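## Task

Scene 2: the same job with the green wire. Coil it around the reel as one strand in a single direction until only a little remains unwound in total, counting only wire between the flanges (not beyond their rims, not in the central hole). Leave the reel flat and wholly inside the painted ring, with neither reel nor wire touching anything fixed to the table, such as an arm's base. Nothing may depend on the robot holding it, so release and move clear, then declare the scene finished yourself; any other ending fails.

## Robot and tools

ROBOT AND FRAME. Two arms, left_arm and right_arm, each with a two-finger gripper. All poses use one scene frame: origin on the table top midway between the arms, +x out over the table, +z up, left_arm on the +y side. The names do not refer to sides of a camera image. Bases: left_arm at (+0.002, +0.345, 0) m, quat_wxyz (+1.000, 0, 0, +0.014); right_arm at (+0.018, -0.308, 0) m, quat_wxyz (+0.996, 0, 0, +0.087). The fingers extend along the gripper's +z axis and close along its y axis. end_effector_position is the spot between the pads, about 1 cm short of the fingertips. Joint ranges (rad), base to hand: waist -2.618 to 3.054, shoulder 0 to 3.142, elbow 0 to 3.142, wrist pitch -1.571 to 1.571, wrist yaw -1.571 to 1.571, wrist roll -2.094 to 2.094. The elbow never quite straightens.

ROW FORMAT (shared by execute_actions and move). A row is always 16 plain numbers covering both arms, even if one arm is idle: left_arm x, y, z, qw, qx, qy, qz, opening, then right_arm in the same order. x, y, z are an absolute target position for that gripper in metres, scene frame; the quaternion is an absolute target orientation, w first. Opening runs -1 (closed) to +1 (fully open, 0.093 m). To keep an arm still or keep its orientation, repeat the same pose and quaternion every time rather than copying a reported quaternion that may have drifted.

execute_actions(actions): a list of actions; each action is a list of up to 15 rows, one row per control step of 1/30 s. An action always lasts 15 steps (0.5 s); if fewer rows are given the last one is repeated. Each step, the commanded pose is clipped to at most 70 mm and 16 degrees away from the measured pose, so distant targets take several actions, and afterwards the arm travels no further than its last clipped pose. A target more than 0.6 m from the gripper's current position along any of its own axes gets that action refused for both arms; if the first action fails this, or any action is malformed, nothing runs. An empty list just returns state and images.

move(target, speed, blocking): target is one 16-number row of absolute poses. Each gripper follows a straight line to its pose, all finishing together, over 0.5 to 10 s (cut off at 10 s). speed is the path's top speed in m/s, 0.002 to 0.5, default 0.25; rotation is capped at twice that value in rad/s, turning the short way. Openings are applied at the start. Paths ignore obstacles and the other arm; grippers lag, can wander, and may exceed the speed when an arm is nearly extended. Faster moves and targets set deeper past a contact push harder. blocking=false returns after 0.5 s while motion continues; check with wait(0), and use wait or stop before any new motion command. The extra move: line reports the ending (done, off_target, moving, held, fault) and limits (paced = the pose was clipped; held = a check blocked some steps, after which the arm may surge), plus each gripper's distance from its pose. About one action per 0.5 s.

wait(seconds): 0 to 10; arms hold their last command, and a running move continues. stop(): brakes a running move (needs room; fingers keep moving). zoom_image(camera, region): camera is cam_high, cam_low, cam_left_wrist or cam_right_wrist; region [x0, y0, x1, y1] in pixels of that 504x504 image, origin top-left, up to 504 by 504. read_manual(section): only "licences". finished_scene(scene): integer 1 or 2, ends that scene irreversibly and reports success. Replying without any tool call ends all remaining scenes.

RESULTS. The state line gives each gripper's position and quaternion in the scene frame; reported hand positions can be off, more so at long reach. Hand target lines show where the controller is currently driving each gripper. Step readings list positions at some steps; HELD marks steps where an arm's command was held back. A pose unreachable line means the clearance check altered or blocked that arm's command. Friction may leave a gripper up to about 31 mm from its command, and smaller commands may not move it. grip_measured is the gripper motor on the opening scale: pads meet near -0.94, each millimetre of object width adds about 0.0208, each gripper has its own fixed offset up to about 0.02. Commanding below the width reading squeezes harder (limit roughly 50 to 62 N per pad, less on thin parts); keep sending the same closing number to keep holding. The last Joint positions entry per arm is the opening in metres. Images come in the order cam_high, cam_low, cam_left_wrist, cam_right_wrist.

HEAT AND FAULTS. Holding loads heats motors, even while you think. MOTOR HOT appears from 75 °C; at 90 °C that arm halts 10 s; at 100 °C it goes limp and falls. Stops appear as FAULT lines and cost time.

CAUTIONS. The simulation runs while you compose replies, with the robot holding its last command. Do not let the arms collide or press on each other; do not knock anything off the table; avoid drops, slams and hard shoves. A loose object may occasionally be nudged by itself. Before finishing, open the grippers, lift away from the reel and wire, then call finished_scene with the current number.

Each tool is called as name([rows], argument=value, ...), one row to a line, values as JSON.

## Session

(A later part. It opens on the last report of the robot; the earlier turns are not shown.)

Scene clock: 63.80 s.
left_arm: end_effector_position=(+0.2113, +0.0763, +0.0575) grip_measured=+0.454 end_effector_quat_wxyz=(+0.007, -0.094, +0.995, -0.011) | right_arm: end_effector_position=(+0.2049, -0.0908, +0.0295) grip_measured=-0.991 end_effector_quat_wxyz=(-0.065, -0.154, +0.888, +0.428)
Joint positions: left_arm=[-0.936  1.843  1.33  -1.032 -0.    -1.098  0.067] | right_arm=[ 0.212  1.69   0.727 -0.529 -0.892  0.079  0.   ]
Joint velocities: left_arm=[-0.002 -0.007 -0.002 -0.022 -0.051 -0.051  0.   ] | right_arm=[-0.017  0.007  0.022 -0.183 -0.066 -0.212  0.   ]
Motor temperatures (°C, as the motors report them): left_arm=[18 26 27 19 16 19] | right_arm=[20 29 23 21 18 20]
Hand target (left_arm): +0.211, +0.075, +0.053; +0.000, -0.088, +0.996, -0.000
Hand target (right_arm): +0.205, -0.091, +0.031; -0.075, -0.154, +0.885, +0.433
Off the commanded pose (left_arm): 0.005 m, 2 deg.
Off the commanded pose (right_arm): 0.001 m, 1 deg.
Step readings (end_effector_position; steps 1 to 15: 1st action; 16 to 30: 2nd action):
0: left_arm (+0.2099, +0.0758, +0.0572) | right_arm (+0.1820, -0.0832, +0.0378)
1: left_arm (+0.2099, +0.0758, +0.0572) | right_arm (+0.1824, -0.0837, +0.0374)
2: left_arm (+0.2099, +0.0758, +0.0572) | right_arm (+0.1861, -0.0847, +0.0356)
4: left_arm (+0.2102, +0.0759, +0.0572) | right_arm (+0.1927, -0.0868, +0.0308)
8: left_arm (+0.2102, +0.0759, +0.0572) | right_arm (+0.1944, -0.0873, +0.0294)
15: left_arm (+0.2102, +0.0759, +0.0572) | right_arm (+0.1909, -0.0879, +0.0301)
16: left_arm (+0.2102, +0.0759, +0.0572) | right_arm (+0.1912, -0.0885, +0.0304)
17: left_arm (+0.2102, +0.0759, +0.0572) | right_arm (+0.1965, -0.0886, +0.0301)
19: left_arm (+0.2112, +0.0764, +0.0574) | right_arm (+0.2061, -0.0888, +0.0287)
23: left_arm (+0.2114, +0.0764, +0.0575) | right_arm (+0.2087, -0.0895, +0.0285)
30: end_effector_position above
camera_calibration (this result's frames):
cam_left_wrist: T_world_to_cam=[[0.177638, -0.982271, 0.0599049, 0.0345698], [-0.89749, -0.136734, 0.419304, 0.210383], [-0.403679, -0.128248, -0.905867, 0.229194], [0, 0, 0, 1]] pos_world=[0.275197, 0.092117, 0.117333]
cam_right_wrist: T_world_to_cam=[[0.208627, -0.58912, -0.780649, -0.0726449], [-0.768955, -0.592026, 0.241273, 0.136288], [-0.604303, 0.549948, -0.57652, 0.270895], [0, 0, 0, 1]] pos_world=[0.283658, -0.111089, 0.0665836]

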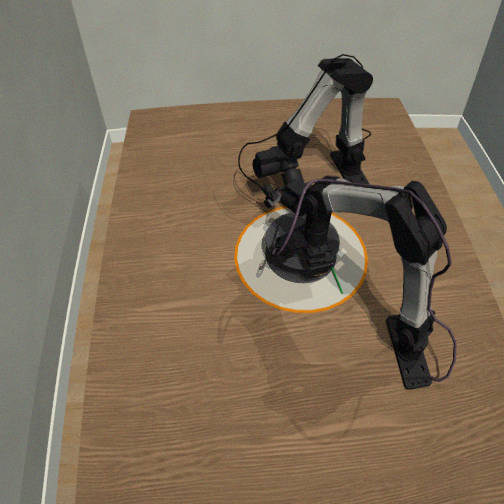

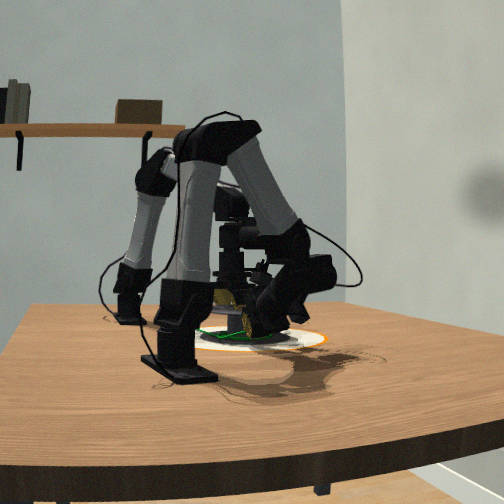

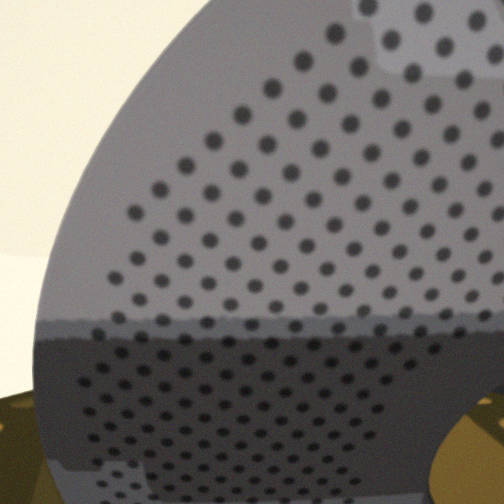

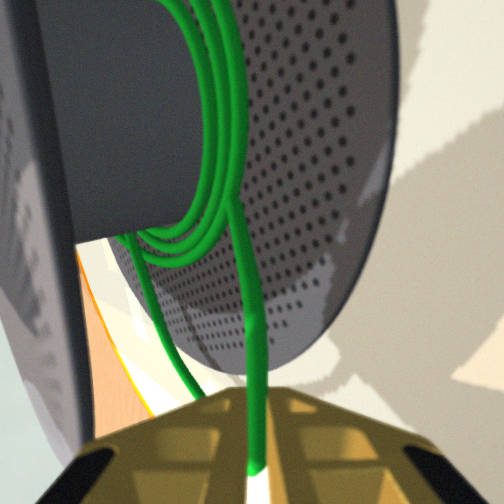

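execute_actions([
  [[0.2109,0.075,0.053,0,-0.0872,0.9962,0,0.4,0.219,-0.092,0.031,-0.104,-0.214,0.873,0.4255,-1]],
  [[0.2109,0.075,0.053,0,-0.0872,0.9962,0,0.4,0.2336,-0.091,0.031,-0.1318,-0.2703,0.8572,0.4181,-1]],
])

zoom_image(camera="cam_low", region=[170, 270, 330, 370])

Scene clock: 65.30 s.
left_arm: end_effector_position=(+0.2155, +0.0797, +0.0575) grip_measured=+0.454 end_effector_quat_wxyz=(+0.009, -0.108, +0.994, -0.009) | right_arm: end_effector_position=(+0.2291, -0.0900, +0.0316) grip_measured=-0.991 end_effector_quat_wxyz=(-0.131, -0.268, +0.858, +0.419)
Joint positions: left_arm=[-0.923  1.843  1.33  -1.032 -0.005 -1.112  0.067] | right_arm=[ 0.19   1.98   1.104 -0.993 -0.871 -0.383  0.   ]
Joint velocities: left_arm=[ 0.017 -0.027 -0.017  0.066 -0.066  0.051 -0.001] | right_arm=[ 0.002 -0.017 -0.007 -0.037  0.007 -0.095  0.   ]
Motor temperatures (°C, as the motors report them): left_arm=[18 26 27 19 16 19] | right_arm=[20 30 24 21 18 20]
Hand target (left_arm): +0.211, +0.075, +0.053; +0.000, -0.087, +0.996, -0.000
Hand target (right_arm): +0.234, -0.091, +0.031; -0.131, -0.269, +0.857, +0.419
Off the commanded pose (left_arm): 0.008 m, 3 deg.
Off the commanded pose (right_arm): 0.005 m, 0 deg.
Step readings (end_effector_position; steps 1 to 15: 1st action; 16 to 30: 2nd action):
0: left_arm (+0.2113, +0.0763, +0.0575) | right_arm (+0.2019, -0.0914, +0.0300)
1: left_arm (+0.2113, +0.0763, +0.0575) | right_arm (+0.2025, -0.0916, +0.0308)
2: left_arm (+0.2113, +0.0763, +0.0575) | right_arm (+0.2078, -0.0906, +0.0311)
4: left_arm (+0.2131, +0.0777, +0.0575) | right_arm (+0.2170, -0.0894, +0.0298)
8: left_arm (+0.2132, +0.0778, +0.0575) | right_arm (+0.2190, -0.0899, +0.0298)
15: left_arm (+0.2128, +0.0775, +0.0575) | right_arm (+0.2168, -0.0910, +0.0309)
16: left_arm (+0.2127, +0.0774, +0.0575) | right_arm (+0.2173, -0.0912, +0.0321)
17: left_arm (+0.2131, +0.0778, +0.0575) | right_arm (+0.2215, -0.0901, +0.0324)
19: left_arm (+0.2158, +0.0799, +0.0575) | right_arm (+0.2280, -0.0884, +0.0317)
23: left_arm (+0.2161, +0.0801, +0.0575) | right_arm (+0.2300, -0.0888, +0.0311)
30: end_effector_position above
camera_calibration (this result's frames):
cam_left_wrist: T_world_to_cam=[[0.204454, -0.977166, 0.0578384, 0.0310312], [-0.894877, -0.162636, 0.415627, 0.216333], [-0.39673, -0.136735, -0.907694, 0.230609], [0, 0, 0, 1]] pos_world=[0.278737, 0.0970384, 0.117613]
cam_right_wrist: T_world_to_cam=[[0.34212, -0.510643, -0.788795, -0.098792], [-0.578049, -0.776191, 0.251768, 0.0942312], [-0.740819, 0.369827, -0.560727, 0.300905], [0, 0, 0, 1]] pos_world=[0.311185, -0.088589, 0.0670748]

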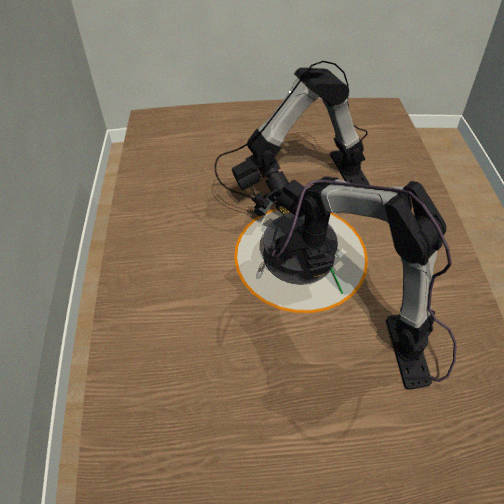

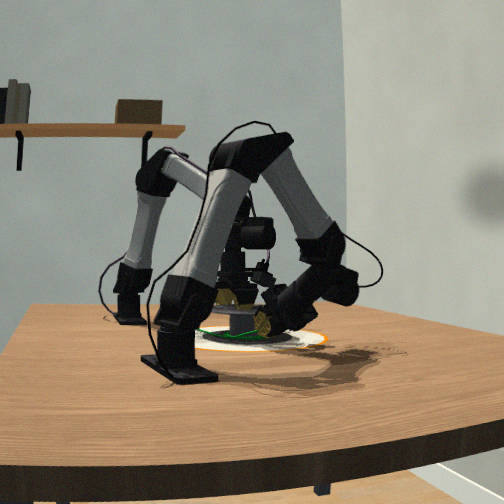

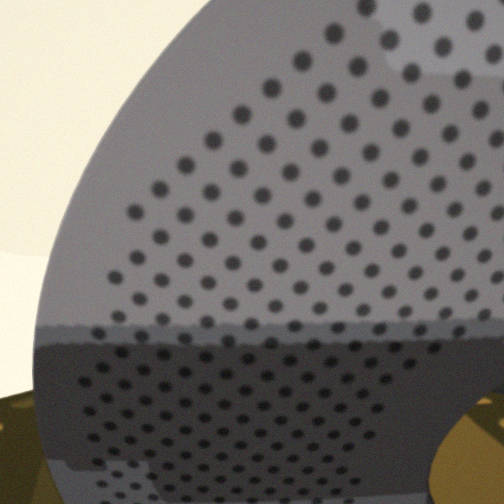

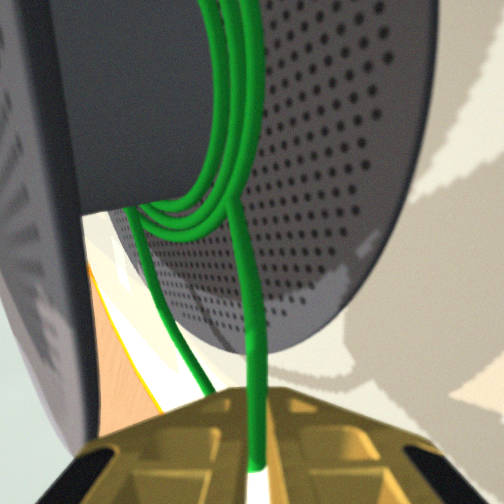

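Region (170, 270, 330, 370) of cam_low's 504x504 image, scaled by 3.150, with more detail than that image has; it fills the top 315 rows of this view, and the rest is white.

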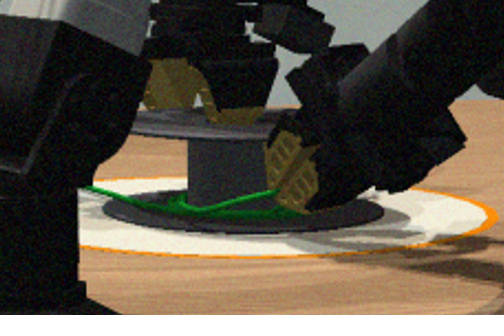

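execute_actions([
  [[0.207,0.072,0.053,0,-0.0872,0.9962,0,0.4,0.245,-0.087,0.031,-0.16,-0.326,0.838,0.409,-1]],
  [[0.207,0.072,0.053,0,-0.0872,0.9962,0,0.4,0.256,-0.080,0.031,-0.1853,-0.3798,0.8146,0.3973,-1]],
])

zoom_image(camera="cam_low", region=[170, 270, 330, 370])

Scene clock: 68.00 s.
left_arm: end_effector_position=(+0.2146, +0.0793, +0.0582) grip_measured=+0.454 end_effector_quat_wxyz=(+0.012, -0.120, +0.993, -0.007) | right_arm: end_effector_position=(+0.2529, -0.0886, +0.0321) grip_measured=-0.991 end_effector_quat_wxyz=(-0.191, -0.371, +0.820, +0.391)
Joint positions: left_arm=[-0.93   1.843  1.333 -1.037 -0.013 -1.143  0.067] | right_arm=[ 0.208  2.223  1.472 -1.361 -0.761 -0.688  0.   ]
Joint velocities: left_arm=[-0.017  0.002 -0.012 -0.007 -0.066 -0.066 -0.   ] | right_arm=[ 0.007 -0.002  0.002 -0.081 -0.051  0.037  0.   ]
Motor temperatures (°C, as the motors report them): left_arm=[18 26 27 19 16 19] | right_arm=[20 30 24 21 18 20]
Hand target (left_arm): +0.207, +0.072, +0.053; +0.000, -0.088, +0.996, -0.000
Hand target (right_arm): +0.256, -0.080, +0.031; -0.185, -0.379, +0.815, +0.397
Off the commanded pose (left_arm): 0.012 m, 4 deg.
Off the commanded pose (right_arm): 0.009 m, 2 deg.
Step readings (end_effector_position; steps 1 to 15: 1st action; 16 to 30: 2nd action):
0: left_arm (+0.2154, +0.0795, +0.0575) | right_arm (+0.2285, -0.0902, +0.0321)
1: left_arm (+0.2149, +0.0791, +0.0575) | right_arm (+0.2296, -0.0906, +0.0331)
2: left_arm (+0.2148, +0.0790, +0.0575) | right_arm (+0.2342, -0.0898, +0.0335)
4: left_arm (+0.2150, +0.0794, +0.0575) | right_arm (+0.2425, -0.0884, +0.0313)
8: left_arm (+0.2149, +0.0793, +0.0575) | right_arm (+0.2453, -0.0884, +0.0304)
15: left_arm (+0.2131, +0.0779, +0.0575) | right_arm (+0.2428, -0.0906, +0.0306)
16: left_arm (+0.2130, +0.0776, +0.0575) | right_arm (+0.2437, -0.0907, +0.0317)
17: left_arm (+0.2129, +0.0777, +0.0575) | right_arm (+0.2479, -0.0894, +0.0317)
19: left_arm (+0.2142, +0.0794, +0.0575) | right_arm (+0.2527, -0.0874, +0.0315)
23: left_arm (+0.2143, +0.0797, +0.0575) | right_arm (+0.2527, -0.0881, +0.0320)
30: end_effector_position above
camera_calibration (this result's frames):
cam_left_wrist: T_world_to_cam=[[0.228552, -0.972067, 0.0533846, 0.0255067], [-0.892308, -0.187241, 0.410764, 0.216892], [-0.389294, -0.141516, -0.910178, 0.229724], [0, 0, 0, 1]] pos_world=[0.277135, 0.0979149, 0.118636]
cam_right_wrist: T_world_to_cam=[[0.451402, -0.426053, -0.784038, -0.126193], [-0.361741, -0.890585, 0.275683, 0.0432902], [-0.815708, 0.159174, -0.556133, 0.318348], [0, 0, 0, 1]] pos_world=[0.332303, -0.065884, 0.0661697]

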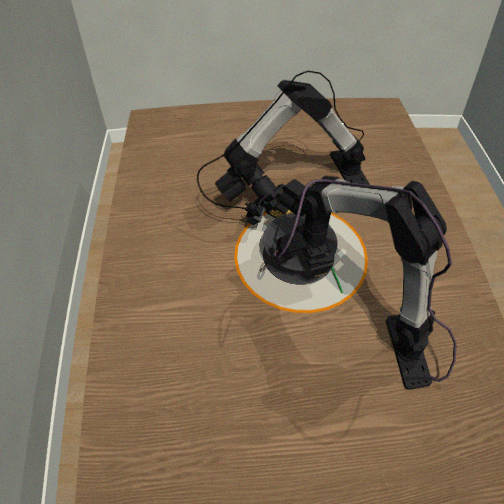

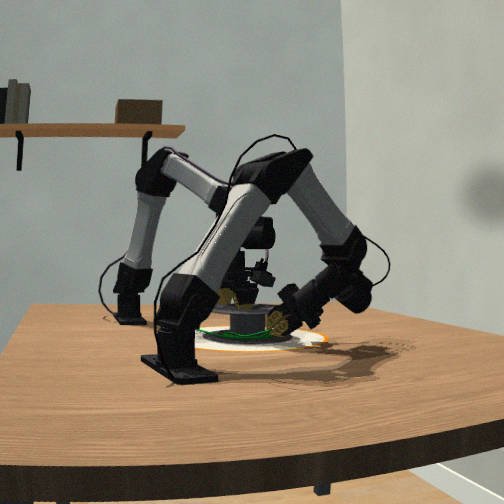

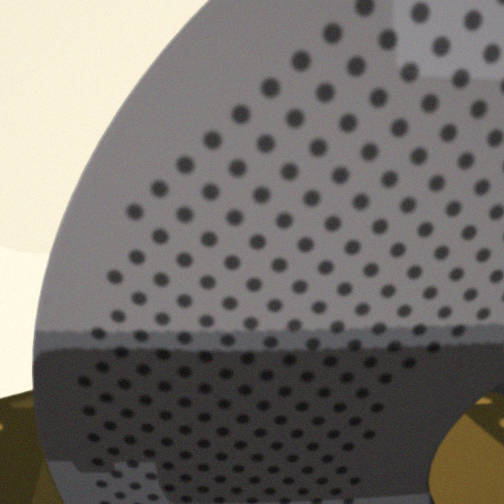

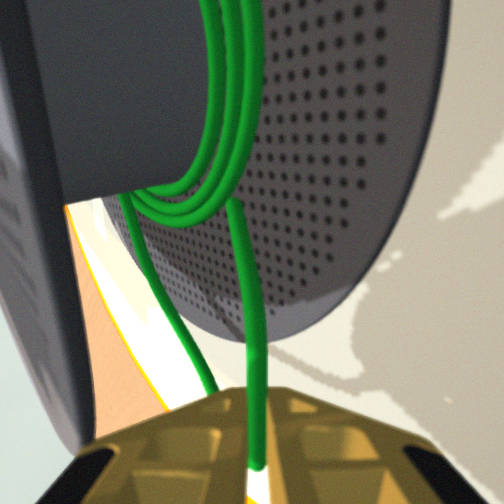

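Region (170, 270, 330, 370) of cam_low's 504x504 image, scaled by 3.150, with more detail than that image has; it fills the top 315 rows of this view, and the rest is white.

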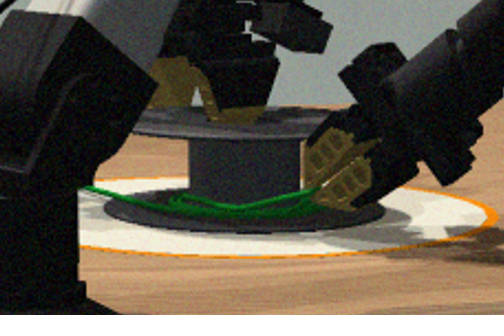

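execute_actions([
  [[0.207,0.072,0.053,0,-0.0872,0.9962,0,0.4,0.253,-0.092,0.024,-0.2113,-0.366,0.7849,0.4532,-1]],
  [[0.207,0.072,0.053,0,-0.0872,0.9962,0,0.4,0.251,-0.078,0.026,-0.2113,-0.366,0.7849,0.4532,-1]],
])

zoom_image(camera="cam_low", region=[170, 270, 330, 370])

Scene clock: 73.03 s.
left_arm: end_effector_position=(+0.2094, +0.0746, +0.0572) grip_measured=+0.454 end_effector_quat_wxyz=(+0.006, -0.102, +0.995, -0.010) | right_arm: end_effector_position=(+0.2482, -0.0844, +0.0245) grip_measured=-0.991 end_effector_quat_wxyz=(-0.214, -0.368, +0.787, +0.447)
Joint positions: left_arm=[-0.944  1.846  1.333 -1.034 -0.001 -1.12   0.067] | right_arm=[ 0.194  2.333  1.517 -1.451 -0.846 -0.831  0.   ]
Joint velocities: left_arm=[-0.007  0.012 -0.007 -0.007 -0.007 -0.022 -0.   ] | right_arm=[ 0.002 -0.017 -0.012  0.022  0.022 -0.022  0.   ]
Motor temperatures (°C, as the motors report them): left_arm=[18 26 28 19 16 19] | right_arm=[20 31 24 20 18 20]
Hand target (left_arm): +0.207, +0.072, +0.053; +0.000, -0.087, +0.996, -0.000
Hand target (right_arm): +0.251, -0.078, +0.026; -0.211, -0.366, +0.785, +0.453
Off the commanded pose (left_arm): 0.005 m, 2 deg.
Off the commanded pose (right_arm): 0.007 m, 1 deg.
Step readings (end_effector_position; steps 1 to 15: 1st action; 16 to 30: 2nd action):
0: left_arm (+0.2146, +0.0793, +0.0582) | right_arm (+0.2529, -0.0886, +0.0321)
1: left_arm (+0.2146, +0.0793, +0.0582) | right_arm (+0.2524, -0.0891, +0.0318)
2: left_arm (+0.2144, +0.0790, +0.0582) | right_arm (+0.2527, -0.0895, +0.0307)
4: left_arm (+0.2129, +0.0774, +0.0582) | right_arm (+0.2533, -0.0919, +0.0243)
8: left_arm (+0.2099, +0.0750, +0.0574) | right_arm (+0.2505, -0.0946, +0.0173)
15: left_arm (+0.2096, +0.0747, +0.0572) | right_arm (+0.2508, -0.0930, +0.0223)
16: left_arm (+0.2096, +0.0747, +0.0572) | right_arm (+0.2505, -0.0920, +0.0226)
17: left_arm (+0.2096, +0.0746, +0.0572) | right_arm (+0.2504, -0.0905, +0.0231)
19: left_arm (+0.2096, +0.0746, +0.0572) | right_arm (+0.2492, -0.0867, +0.0240)
23: left_arm (+0.2094, +0.0746, +0.0572) | right_arm (+0.2482, -0.0844, +0.0245)
30: end_effector_position above
camera_calibration (this result's frames):
cam_left_wrist: T_world_to_cam=[[0.192324, -0.979619, 0.0579562, 0.0300891], [-0.89471, -0.150781, 0.420426, 0.208998], [-0.403119, -0.132712, -0.905474, 0.228115], [0, 0, 0, 1]] pos_world=[0.273163, 0.0912625, 0.11694]
cam_right_wrist: T_world_to_cam=[[0.380337, -0.336986, -0.861269, -0.10118], [-0.322617, -0.9211, 0.217928, 0.0365883], [-0.866754, 0.194974, -0.459046, 0.322978], [0, 0, 0, 1]] pos_world=[0.330229, -0.063367, 0.0531449]

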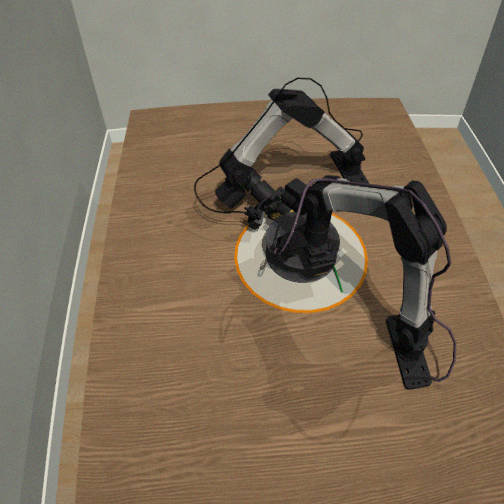

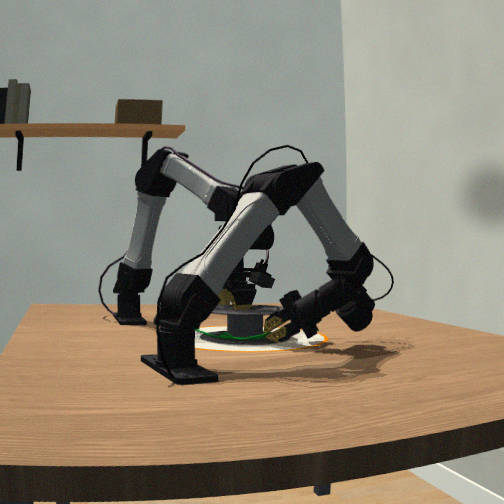

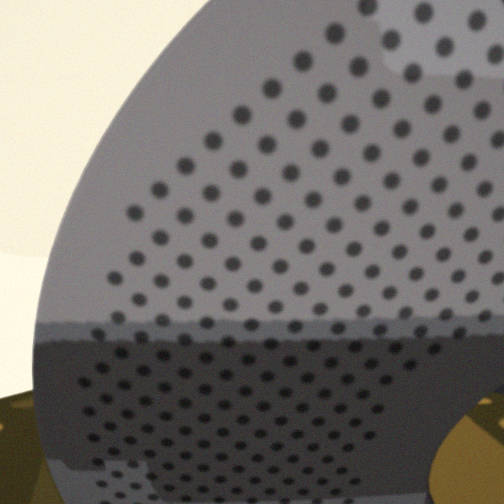

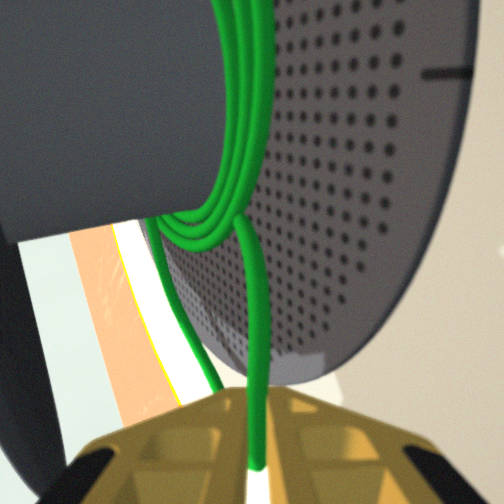

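Region (170, 270, 330, 370) of cam_low's 504x504 image, scaled by 3.150, with more detail than that image has; it fills the top 315 rows of this view, and the rest is white.

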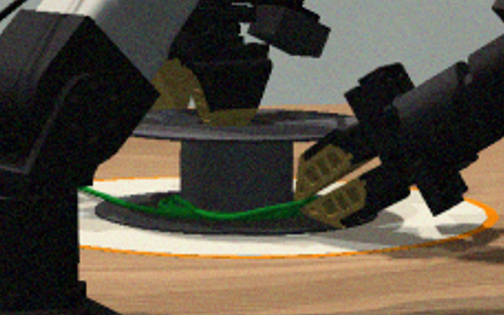

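execute_actions([
  [[0.207,0.072,0.053,0,-0.0872,0.9962,0,0.4,0.250,-0.076,0.034,-0.2113,-0.366,0.7849,0.4532,-1]],
  [[0.207,0.072,0.053,0,-0.0872,0.9962,0,0.4,0.250,-0.068,0.034,-0.2113,-0.366,0.7849,0.4532,-1]],
])

zoom_image(camera="cam_low", region=[170, 270, 330, 370])

Scene clock: 74.83 s.
left_arm: end_effector_position=(+0.2082, +0.0760, +0.0571) grip_measured=+0.454 end_effector_quat_wxyz=(+0.004, -0.104, +0.995, -0.007) | right_arm: end_effector_position=(+0.2478, -0.0829, +0.0254) grip_measured=-0.991 end_effector_quat_wxyz=(-0.222, -0.364, +0.791, +0.440)
Joint positions: left_arm=[-0.944  1.846  1.333 -1.042  0.    -1.125  0.067] | right_arm=[ 0.202  2.333  1.527 -1.457 -0.838 -0.805  0.   ]
Joint velocities: left_arm=[-0.002  0.002 -0.002 -0.007  0.022  0.007 -0.001] | right_arm=[ 0.007 -0.012  0.002 -0.022  0.007 -0.095  0.   ]
Motor temperatures (°C, as the motors report them): left_arm=[18 26 28 19 16 19] | right_arm=[20 31 24 20 18 20]
Hand target (left_arm): +0.207, +0.072, +0.053; +0.000, -0.087, +0.996, -0.000
Hand target (right_arm): +0.250, -0.069, +0.034; -0.211, -0.366, +0.785, +0.453
Off the commanded pose (left_arm): 0.006 m, 2 deg.
Off the commanded pose (right_arm): 0.017 m, 2 deg.
Step readings (end_effector_position; steps 1 to 15: 1st action; 16 to 30: 2nd action):
0: left_arm (+0.2094, +0.0746, +0.0572) | right_arm (+0.2482, -0.0844, +0.0245)
1: left_arm (+0.2094, +0.0746, +0.0572) | right_arm (+0.2480, -0.0844, +0.0246)
2: left_arm (+0.2094, +0.0746, +0.0572) | right_arm (+0.2478, -0.0845, +0.0248)
4: left_arm (+0.2094, +0.0746, +0.0572) | right_arm (+0.2478, -0.0845, +0.0249)
8: left_arm (+0.2094, +0.0746, +0.0572) | right_arm (+0.2477, -0.0846, +0.0249)
15: left_arm (+0.2094, +0.0746, +0.0572) | right_arm (+0.2477, -0.0846, +0.0249)
16: left_arm (+0.2094, +0.0746, +0.0572) | right_arm (+0.2478, -0.0840, +0.0252)
17: left_arm (+0.2091, +0.0750, +0.0572) | right_arm (+0.2480, -0.0834, +0.0254)
19: left_arm (+0.2084, +0.0759, +0.0572) | right_arm (+0.2478, -0.0826, +0.0253)
23: left_arm (+0.2082, +0.0760, +0.0571) | right_arm (+0.2478, -0.0828, +0.0254)
30: end_effector_position above
camera_calibration (this result's frames):
cam_left_wrist: T_world_to_cam=[[0.197083, -0.979033, 0.0515, 0.0310219], [-0.891762, -0.157194, 0.424323, 0.207776], [-0.407331, -0.129553, -0.904045, 0.228327], [0, 0, 0, 1]] pos_world=[0.272177, 0.092613, 0.116656]
cam_right_wrist: T_world_to_cam=[[0.373058, -0.355643, -0.85694, -0.0995574], [-0.320431, -0.916173, 0.24073, 0.0369382], [-0.870719, 0.184784, -0.455744, 0.322779], [0, 0, 0, 1]] pos_world=[0.330026, -0.0612096, 0.0528978]

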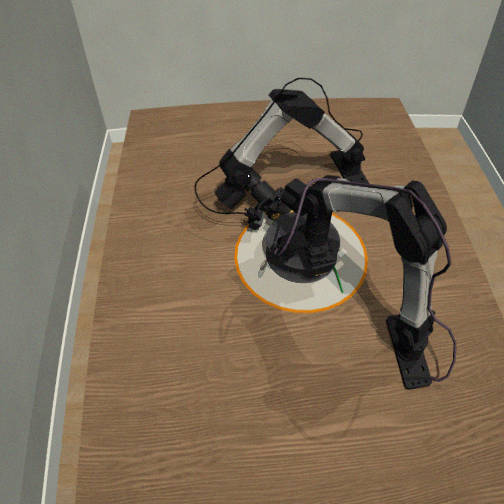

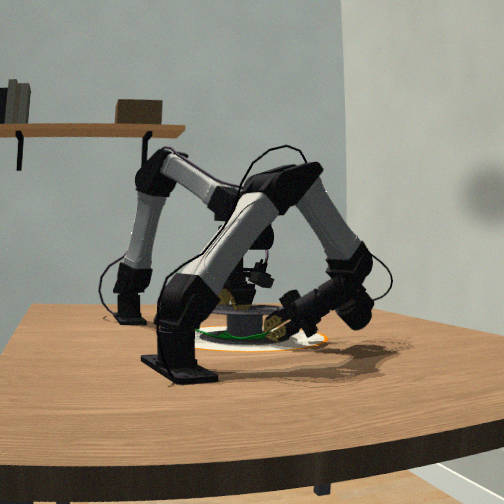

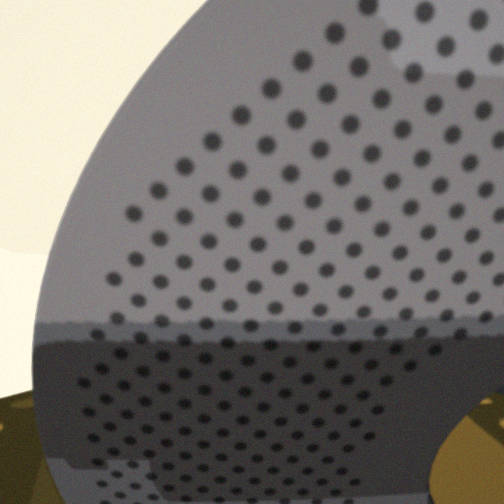

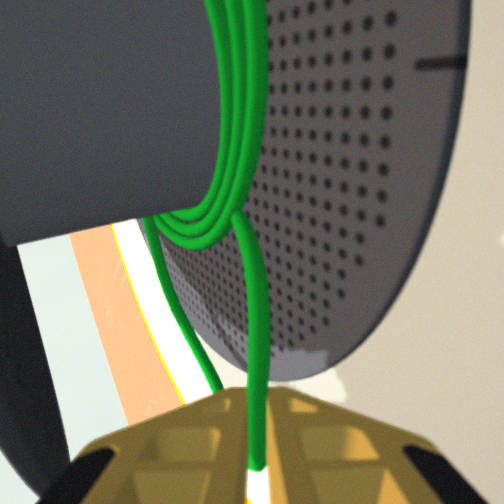

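Region (170, 270, 330, 370) of cam_low's 504x504 image, scaled by 3.150, with more detail than that image has; it fills the top 315 rows of this view, and the rest is white.

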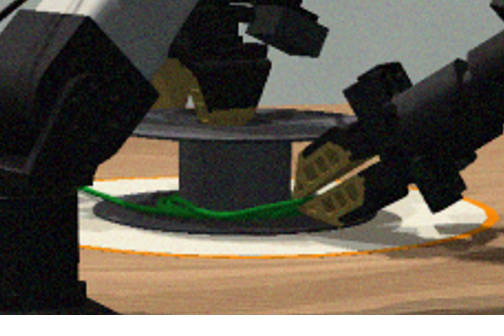

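execute_actions([
  [[0.207,0.072,0.053,0,-0.0872,0.9962,0,0.4,0.248,-0.083,0.026,-0.2113,-0.366,0.7849,0.4532,-0.85]],
  [[0.207,0.072,0.053,0,-0.0872,0.9962,0,0.4,0.248,-0.083,0.026,-0.2113,-0.366,0.7849,0.4532,-0.75]],
  [[0.207,0.072,0.053,0,-0.0872,0.9962,0,0.4,0.275,-0.105,0.046,-0.2113,-0.366,0.7849,0.4532,-0.75]],
  [[0.207,0.072,0.053,0,-0.0872,0.9962,0,0.4,0.295,-0.125,0.08,-0.2113,-0.366,0.7849,0.4532,-0.75]],
])

zoom_image(camera="cam_low", region=[170, 270, 330, 370])

Scene clock: 77.73 s.
left_arm: end_effector_position=(+0.2087, +0.0751, +0.0577) grip_measured=+0.454 end_effector_quat_wxyz=(+0.005, -0.100, +0.995, -0.008) | right_arm: end_effector_position=(+0.2940, -0.1232, +0.0788) grip_measured=-0.753 end_effector_quat_wxyz=(-0.141, -0.348, +0.815, +0.441)
Joint positions: left_arm=[-0.944  1.846  1.335 -1.041  0.001 -1.118  0.067] | right_arm=[ 0.042  2.222  1.628 -1.579 -0.806 -0.855  0.009]
Joint velocities: left_arm=[ 0.017 -0.007 -0.002 -0.125  0.051 -0.007 -0.   ] | right_arm=[-0.012  0.002  0.002  0.022  0.022  0.007 -0.001]
Motor temperatures (°C, as the motors report them): left_arm=[18 26 28 19 16 19] | right_arm=[20 32 24 20 18 20]
Hand target (left_arm): +0.207, +0.072, +0.053; +0.000, -0.087, +0.996, -0.000
Hand target (right_arm): +0.295, -0.124, +0.079; -0.145, -0.349, +0.817, +0.435
Off the commanded pose (left_arm): 0.006 m, 2 deg.
Off the commanded pose (right_arm): 0.002 m, 9 deg.
joint sent to its limit (right arm) — the command would take joint 4 (wrist pitch) past its lower limit, so that joint was sent only as far as its limit.
Step readings (end_effector_position; steps 1 to 15: 1st action; 16 to 30: 2nd action; 31 to 45: 3rd action; 46 to 60: 4th action):
0: left_arm (+0.2082, +0.0760, +0.0571) | right_arm (+0.2477, -0.0829, +0.0255)
1: left_arm (+0.2082, +0.0760, +0.0571) | right_arm (+0.2479, -0.0834, +0.0252)
2: left_arm (+0.2083, +0.0759, +0.0572) | right_arm (+0.2484, -0.0839, +0.0251)
4: left_arm (+0.2086, +0.0754, +0.0577) | right_arm (+0.2487, -0.0842, +0.0251)
8: left_arm (+0.2086, +0.0754, +0.0577) | right_arm (+0.2487, -0.0842, +0.0251)
15: left_arm (+0.2086, +0.0754, +0.0577) | right_arm (+0.2488, -0.0842, +0.0250)
16: left_arm (+0.2086, +0.0754, +0.0577) | right_arm (+0.2488, -0.0844, +0.0246)
17: left_arm (+0.2085, +0.0754, +0.0577) | right_arm (+0.2494, -0.0850, +0.0239)
19: left_arm (+0.2085, +0.0754, +0.0577) | right_arm (+0.2498, -0.0852, +0.0234)
23: left_arm (+0.2085, +0.0754, +0.0577) | right_arm (+0.2498, -0.0852, +0.0234)
30: left_arm (+0.2085, +0.0754, +0.0577) | right_arm (+0.2498, -0.0852, +0.0234)
31: left_arm (+0.2085, +0.0754, +0.0577) | right_arm (+0.2517, -0.0874, +0.0252)
32: left_arm (+0.2086, +0.0753, +0.0577) | right_arm (+0.2568, -0.0896, +0.0282)
34: left_arm (+0.2086, +0.0752, +0.0577) | right_arm (+0.2702, -0.0961, +0.0348)
38: left_arm (+0.2087, +0.0751, +0.0577) | right_arm (+0.2785, -0.1050, +0.0403)
45: left_arm (+0.2087, +0.0751, +0.0577) | right_arm (+0.2753, -0.1056, +0.0430)
46: left_arm (+0.2087, +0.0751, +0.0577) | right_arm (+0.2768, -0.1069, +0.0452)
47: left_arm (+0.2087, +0.0751, +0.0577) | right_arm (+0.2792, -0.1094, +0.0494)
49: left_arm (+0.2087, +0.0751, +0.0577) | right_arm (+0.2865, -0.1157, +0.0629)
53: left_arm (+0.2087, +0.0751, +0.0577) | right_arm (+0.2938, -0.1230, +0.0789)
60: end_effector_position above
camera_calibration (this result's frames):
cam_left_wrist: T_world_to_cam=[[0.19026, -0.9802, 0.0548611, 0.0313681], [-0.893487, -0.149732, 0.423392, 0.207696], [-0.406794, -0.129572, -0.904284, 0.228837], [0, 0, 0, 1]] pos_world=[0.272695, 0.0914968, 0.117276]
cam_right_wrist: T_world_to_cam=[[0.434134, -0.374634, -0.819254, -0.108633], [-0.448376, -0.878636, 0.164188, 0.0501681], [-0.781336, 0.296054, -0.549423, 0.389633], [0, 0, 0, 1]] pos_world=[0.37409, -0.111971, 0.116839]

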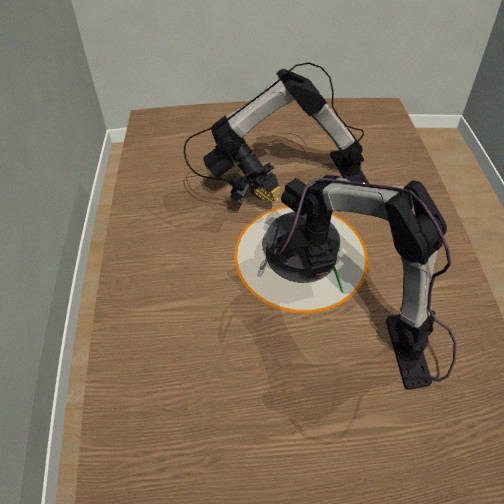

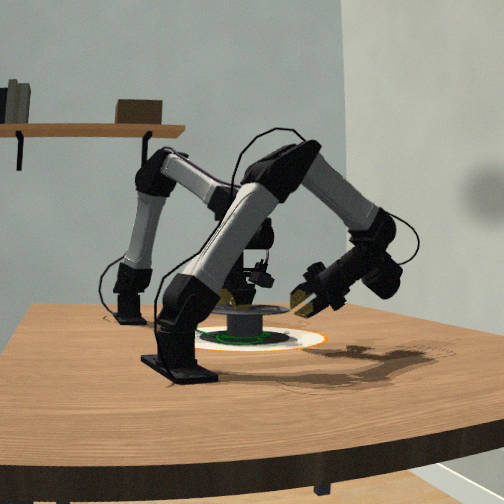

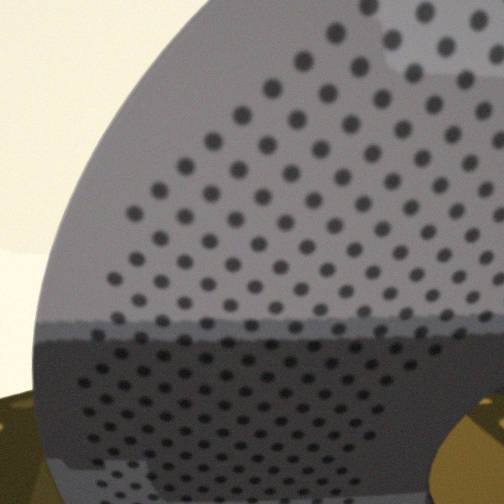

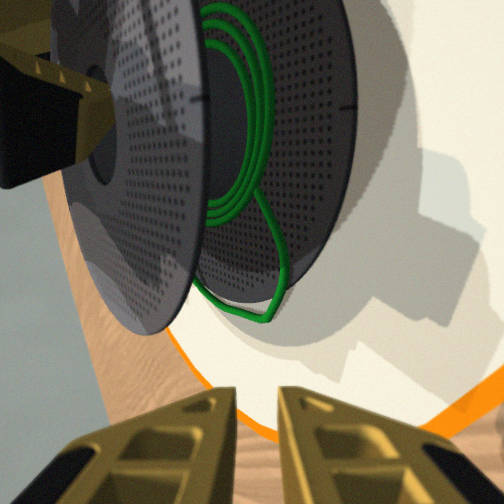

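Region (170, 270, 330, 370) of cam_low's 504x504 image, scaled by 3.150, with more detail than that image has; it fills the top 315 rows of this view, and the rest is white.

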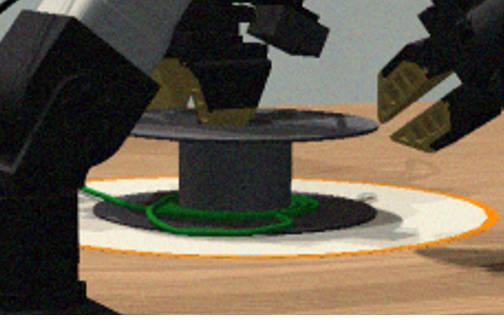

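zoom_image(camera="cam_low", region=[195, 315, 295, 355])

zoom_image(camera="cam_right_wrist", region=[150, 150, 350, 350])

Region (195, 315, 295, 355) of cam_low's 504x504 image, scaled by 5.040, with more detail than that image has; it fills the top 202 rows of this view, and the rest is white.

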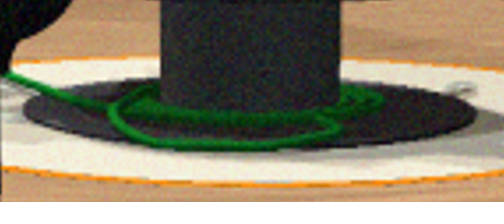

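Region (150, 150, 350, 350) of cam_right_wrist's 504x504 image, scaled by 2.520, with more detail than that image has.

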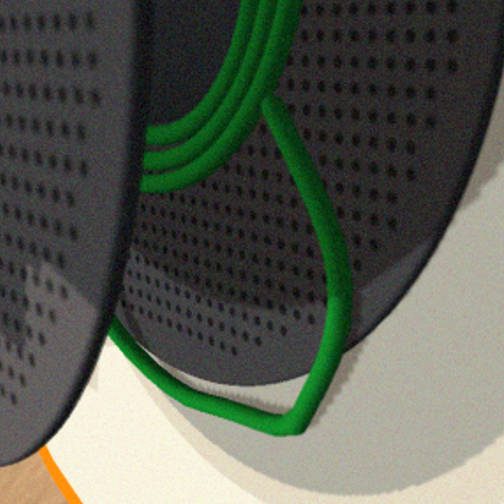

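execute_actions([
  [[0.207,0.072,0.053,0,-0.0872,0.9962,0,0.4,0.26,-0.15,0.10,-0.10,-0.22,0.87,0.43,-0.2]],
  [[0.207,0.072,0.053,0,-0.0872,0.9962,0,0.4,0.21,-0.15,0.09,-0.0368,-0.079,0.9029,0.421,0.35]],
  [[0.207,0.072,0.053,0,-0.0872,0.9962,0,0.4,0.175,-0.13,0.08,0.037,0.079,0.9029,0.421,0.35]],
  [[0.207,0.072,0.053,0,-0.0872,0.9962,0,0.4,0.152,-0.10,0.065,0.1094,0.2346,0.8754,0.4082,0.35]],
  [[0.207,0.072,0.053,0,-0.0872,0.9962,0,0.4,0.152,-0.10,0.055,0.1094,0.2346,0.8754,0.4082,0.35]],
])

zoom_image(camera="cam_low", region=[170, 270, 330, 370])

Scene clock: 96.40 s.
left_arm: end_effector_position=(+0.2087, +0.0751, +0.0577) grip_measured=+0.454 end_effector_quat_wxyz=(+0.005, -0.100, +0.995, -0.008) | right_arm: end_effector_position=(+0.1512, -0.0980, +0.0643) grip_measured=+0.347 end_effector_quat_wxyz=(+0.106, +0.224, +0.874, +0.418)
Joint positions: left_arm=[-0.944  1.846  1.335 -1.041  0.001 -1.118  0.067] | right_arm=[ 0.762  0.694  0.191 -0.182 -0.104  1.487  0.062]
Joint velocities: left_arm=[ 0.002  0.002 -0.017  0.022 -0.066 -0.037  0.001] | right_arm=[ 0.022  0.002  0.007 -0.022  0.066  0.007  0.001]
Motor temperatures (°C, as the motors report them): left_arm=[18 27 28 19 16 19] | right_arm=[20 35 24 21 18 20]
Hand target (left_arm): +0.207, +0.072, +0.053; +0.000, -0.087, +0.996, -0.000
Hand target (right_arm): +0.152, -0.101, +0.055; +0.111, +0.233, +0.876, +0.407
Off the commanded pose (left_arm): 0.006 m, 2 deg.
Off the commanded pose (right_arm): 0.010 m, 2 deg.
Step readings (end_effector_position; steps 1 to 15: 1st action; 16 to 30: 2nd action; 31 to 45: 3rd action; 46 to 60: 4th action; 61 to 75: 5th action):
0: left_arm (+0.2087, +0.0751, +0.0577) | right_arm (+0.2939, -0.1233, +0.0788)
1: left_arm (+0.2087, +0.0751, +0.0577) | right_arm (+0.2910, -0.1242, +0.0776)
2: left_arm (+0.2087, +0.0751, +0.0577) | right_arm (+0.2780, -0.1298, +0.0788)
4: left_arm (+0.2087, +0.0751, +0.0577) | right_arm (+0.2552, -0.1438, +0.0901)
8: left_arm (+0.2087, +0.0751, +0.0577) | right_arm (+0.2542, -0.1527, +0.1079)
15: left_arm (+0.2087, +0.0751, +0.0577) | right_arm (+0.2600, -0.1515, +0.1036)
16: left_arm (+0.2087, +0.0751, +0.0577) | right_arm (+0.2566, -0.1499, +0.0994)
17: left_arm (+0.2087, +0.0751, +0.0577) | right_arm (+0.2407, -0.1509, +0.0942)
19: left_arm (+0.2087, +0.0751, +0.0577) | right_arm (+0.2034, -0.1546, +0.0896)
23: left_arm (+0.2087, +0.0751, +0.0577) | right_arm (+0.1898, -0.1557, +0.0939)
30: left_arm (+0.2087, +0.0751, +0.0577) | right_arm (+0.2078, -0.1533, +0.0937)
31: left_arm (+0.2087, +0.0751, +0.0577) | right_arm (+0.2064, -0.1505, +0.0903)
32: left_arm (+0.2087, +0.0751, +0.0577) | right_arm (+0.1960, -0.1468, +0.0861)
34: left_arm (+0.2087, +0.0751, +0.0577) | right_arm (+0.1682, -0.1415, +0.0792)
38: left_arm (+0.2087, +0.0751, +0.0577) | right_arm (+0.1563, -0.1368, +0.0798)
45: left_arm (+0.2087, +0.0751, +0.0577) | right_arm (+0.1673, -0.1304, +0.0850)
46: left_arm (+0.2087, +0.0751, +0.0577) | right_arm (+0.1657, -0.1265, +0.0826)
47: left_arm (+0.2087, +0.0751, +0.0577) | right_arm (+0.1568, -0.1190, +0.0801)
49: left_arm (+0.2087, +0.0751, +0.0577) | right_arm (+0.1389, -0.1093, +0.0726)
53: left_arm (+0.2087, +0.0751, +0.0577) | right_arm (+0.1329, -0.1046, +0.0654)
60: left_arm (+0.2087, +0.0751, +0.0577) | right_arm (+0.1364, -0.0963, +0.0705)
61: left_arm (+0.2087, +0.0751, +0.0577) | right_arm (+0.1370, -0.0955, +0.0696)
62: left_arm (+0.2087, +0.0751, +0.0577) | right_arm (+0.1379, -0.0954, +0.0676)
64: left_arm (+0.2087, +0.0751, +0.0577) | right_arm (+0.1390, -0.0971, +0.0620)
68: left_arm (+0.2087, +0.0751, +0.0577) | right_arm (+0.1436, -0.0986, +0.0598)
75: end_effector_position above
camera_calibration (this result's frames):
cam_left_wrist: T_world_to_cam=[[0.19026, -0.9802, 0.0548611, 0.0313681], [-0.893487, -0.149732, 0.423392, 0.207696], [-0.406794, -0.129572, -0.904284, 0.228837], [0, 0, 0, 1]] pos_world=[0.272695, 0.0914968, 0.117276]
cam_right_wrist: T_world_to_cam=[[-0.311092, -0.545338, -0.77835, 0.0441874], [-0.950362, 0.173542, 0.258253, 0.183705], [-0.00575872, 0.820055, -0.572256, 0.19817], [0, 0, 0, 1]] pos_world=[0.189474, -0.170294, 0.100355]

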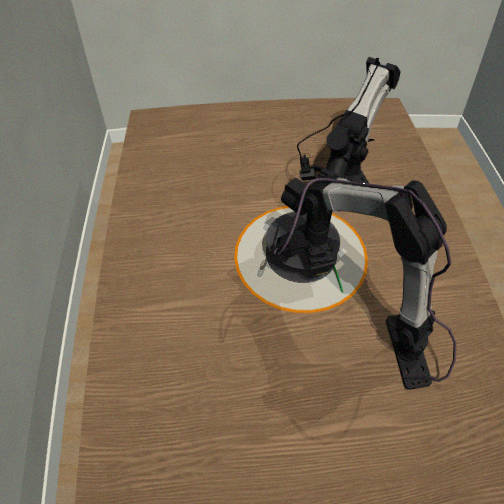

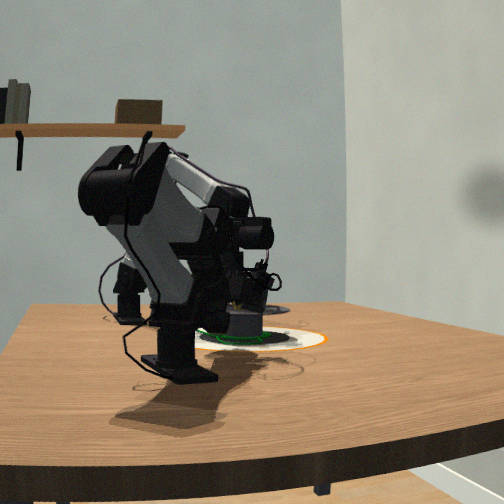

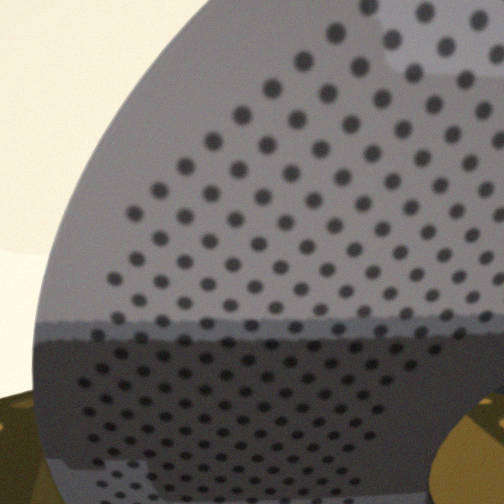

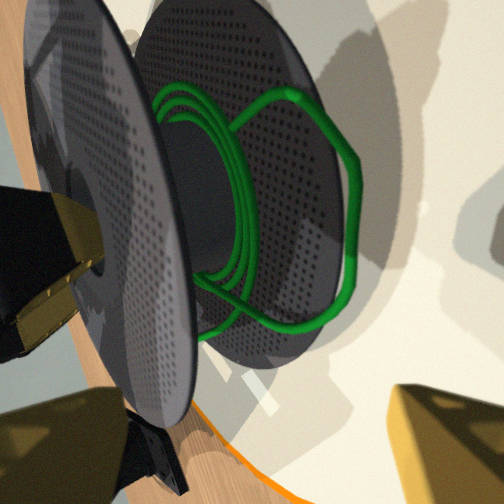

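Region (170, 270, 330, 370) of cam_low's 504x504 image, scaled by 3.150, with more detail than that image has; it fills the top 315 rows of this view, and the rest is white.

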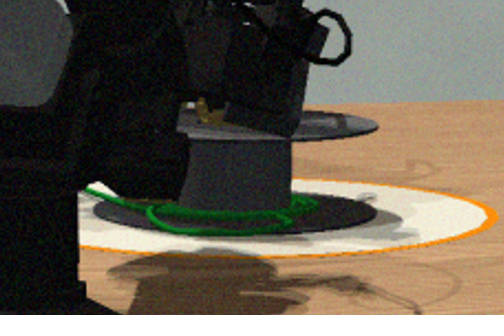

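execute_actions([
  [[0.207,0.072,0.053,0,-0.0872,0.9962,0,0.4,0.158,-0.092,0.046,0.1094,0.2346,0.8754,0.4082,0.35]],
  [[0.207,0.072,0.053,0,-0.0872,0.9962,0,0.4,0.164,-0.080,0.046,0.1094,0.2346,0.8754,0.4082,0.35]],
])

zoom_image(camera="cam_low", region=[170, 270, 330, 370])

Scene clock: 101.50 s.
left_arm: end_effector_position=(+0.2087, +0.0751, +0.0577) grip_measured=+0.454 end_effector_quat_wxyz=(+0.005, -0.100, +0.995, -0.008) | right_arm: end_effector_position=(+0.1619, -0.0837, +0.0446) grip_measured=+0.347 end_effector_quat_wxyz=(+0.106, +0.234, +0.877, +0.407)
Joint positions: left_arm=[-0.944  1.846  1.335 -1.04   0.001 -1.116  0.067] | right_arm=[ 0.777  0.928  0.178  0.044 -0.08   1.51   0.062]
Joint velocities: left_arm=[-0.007  0.002 -0.002  0.022 -0.066 -0.037  0.001] | right_arm=[-0.012  0.012 -0.012  0.051  0.007  0.007 -0.001]
Motor temperatures (°C, as the motors report them): left_arm=[18 27 29 19 16 19] | right_arm=[20 34 24 22 18 20]
Hand target (left_arm): +0.207, +0.072, +0.053; +0.000, -0.087, +0.996, -0.000
Hand target (right_arm): +0.164, -0.081, +0.046; +0.109, +0.234, +0.876, +0.408
Off the commanded pose (left_arm): 0.006 m, 2 deg.
Off the commanded pose (right_arm): 0.004 m, 1 deg.
Step readings (end_effector_position; steps 1 to 15: 1st action; 16 to 30: 2nd action):
0: left_arm (+0.2087, +0.0751, +0.0577) | right_arm (+0.1541, -0.0984, +0.0655)
1: left_arm (+0.2087, +0.0751, +0.0577) | right_arm (+0.1547, -0.0976, +0.0648)
2: left_arm (+0.2087, +0.0751, +0.0577) | right_arm (+0.1555, -0.0966, +0.0628)
4: left_arm (+0.2087, +0.0751, +0.0577) | right_arm (+0.1559, -0.0959, +0.0569)
8: left_arm (+0.2087, +0.0751, +0.0577) | right_arm (+0.1569, -0.0946, +0.0513)
15: left_arm (+0.2087, +0.0751, +0.0577) | right_arm (+0.1598, -0.0907, +0.0557)
16: left_arm (+0.2087, +0.0751, +0.0577) | right_arm (+0.1602, -0.0897, +0.0548)
17: left_arm (+0.2087, +0.0751, +0.0577) | right_arm (+0.1601, -0.0881, +0.0519)
19: left_arm (+0.2087, +0.0751, +0.0577) | right_arm (+0.1589, -0.0877, +0.0440)
23: left_arm (+0.2087, +0.0751, +0.0577) | right_arm (+0.1600, -0.0860, +0.0424)
30: end_effector_position above
camera_calibration (this result's frames):
cam_left_wrist: T_world_to_cam=[[0.188751, -0.980473, 0.0551898, 0.0316021], [-0.893823, -0.148248, 0.423206, 0.207704], [-0.40676, -0.12921, -0.904351, 0.228822], [0, 0, 0, 1]] pos_world=[0.272761, 0.0913428, 0.11729]
cam_right_wrist: T_world_to_cam=[[-0.333036, -0.553856, -0.763106, 0.042174], [-0.942914, 0.195724, 0.269453, 0.196601], [0.000120378, 0.809281, -0.587422, 0.174123], [0, 0, 0, 1]] pos_world=[0.199403, -0.156036, 0.0814922]

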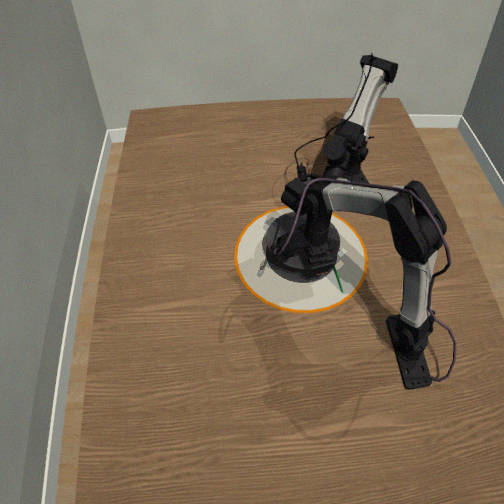

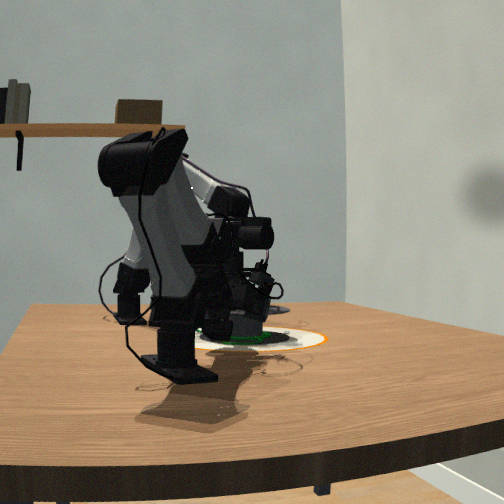

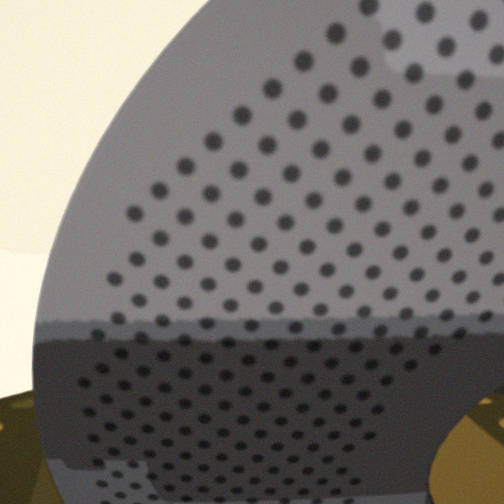

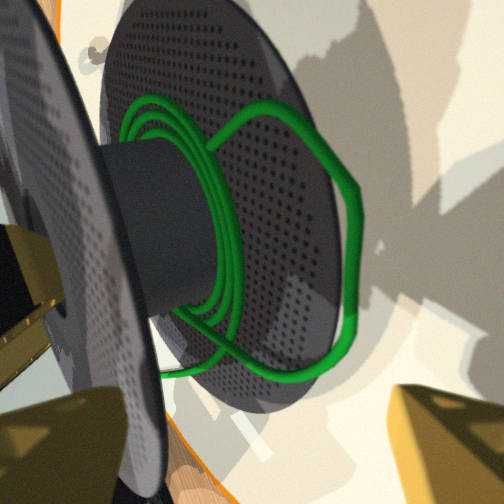

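Region (170, 270, 330, 370) of cam_low's 504x504 image, scaled by 3.150, with more detail than that image has; it fills the top 315 rows of this view, and the rest is white.

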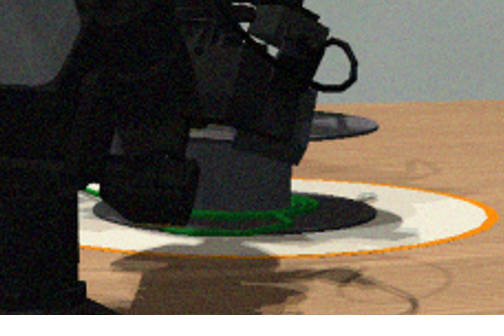

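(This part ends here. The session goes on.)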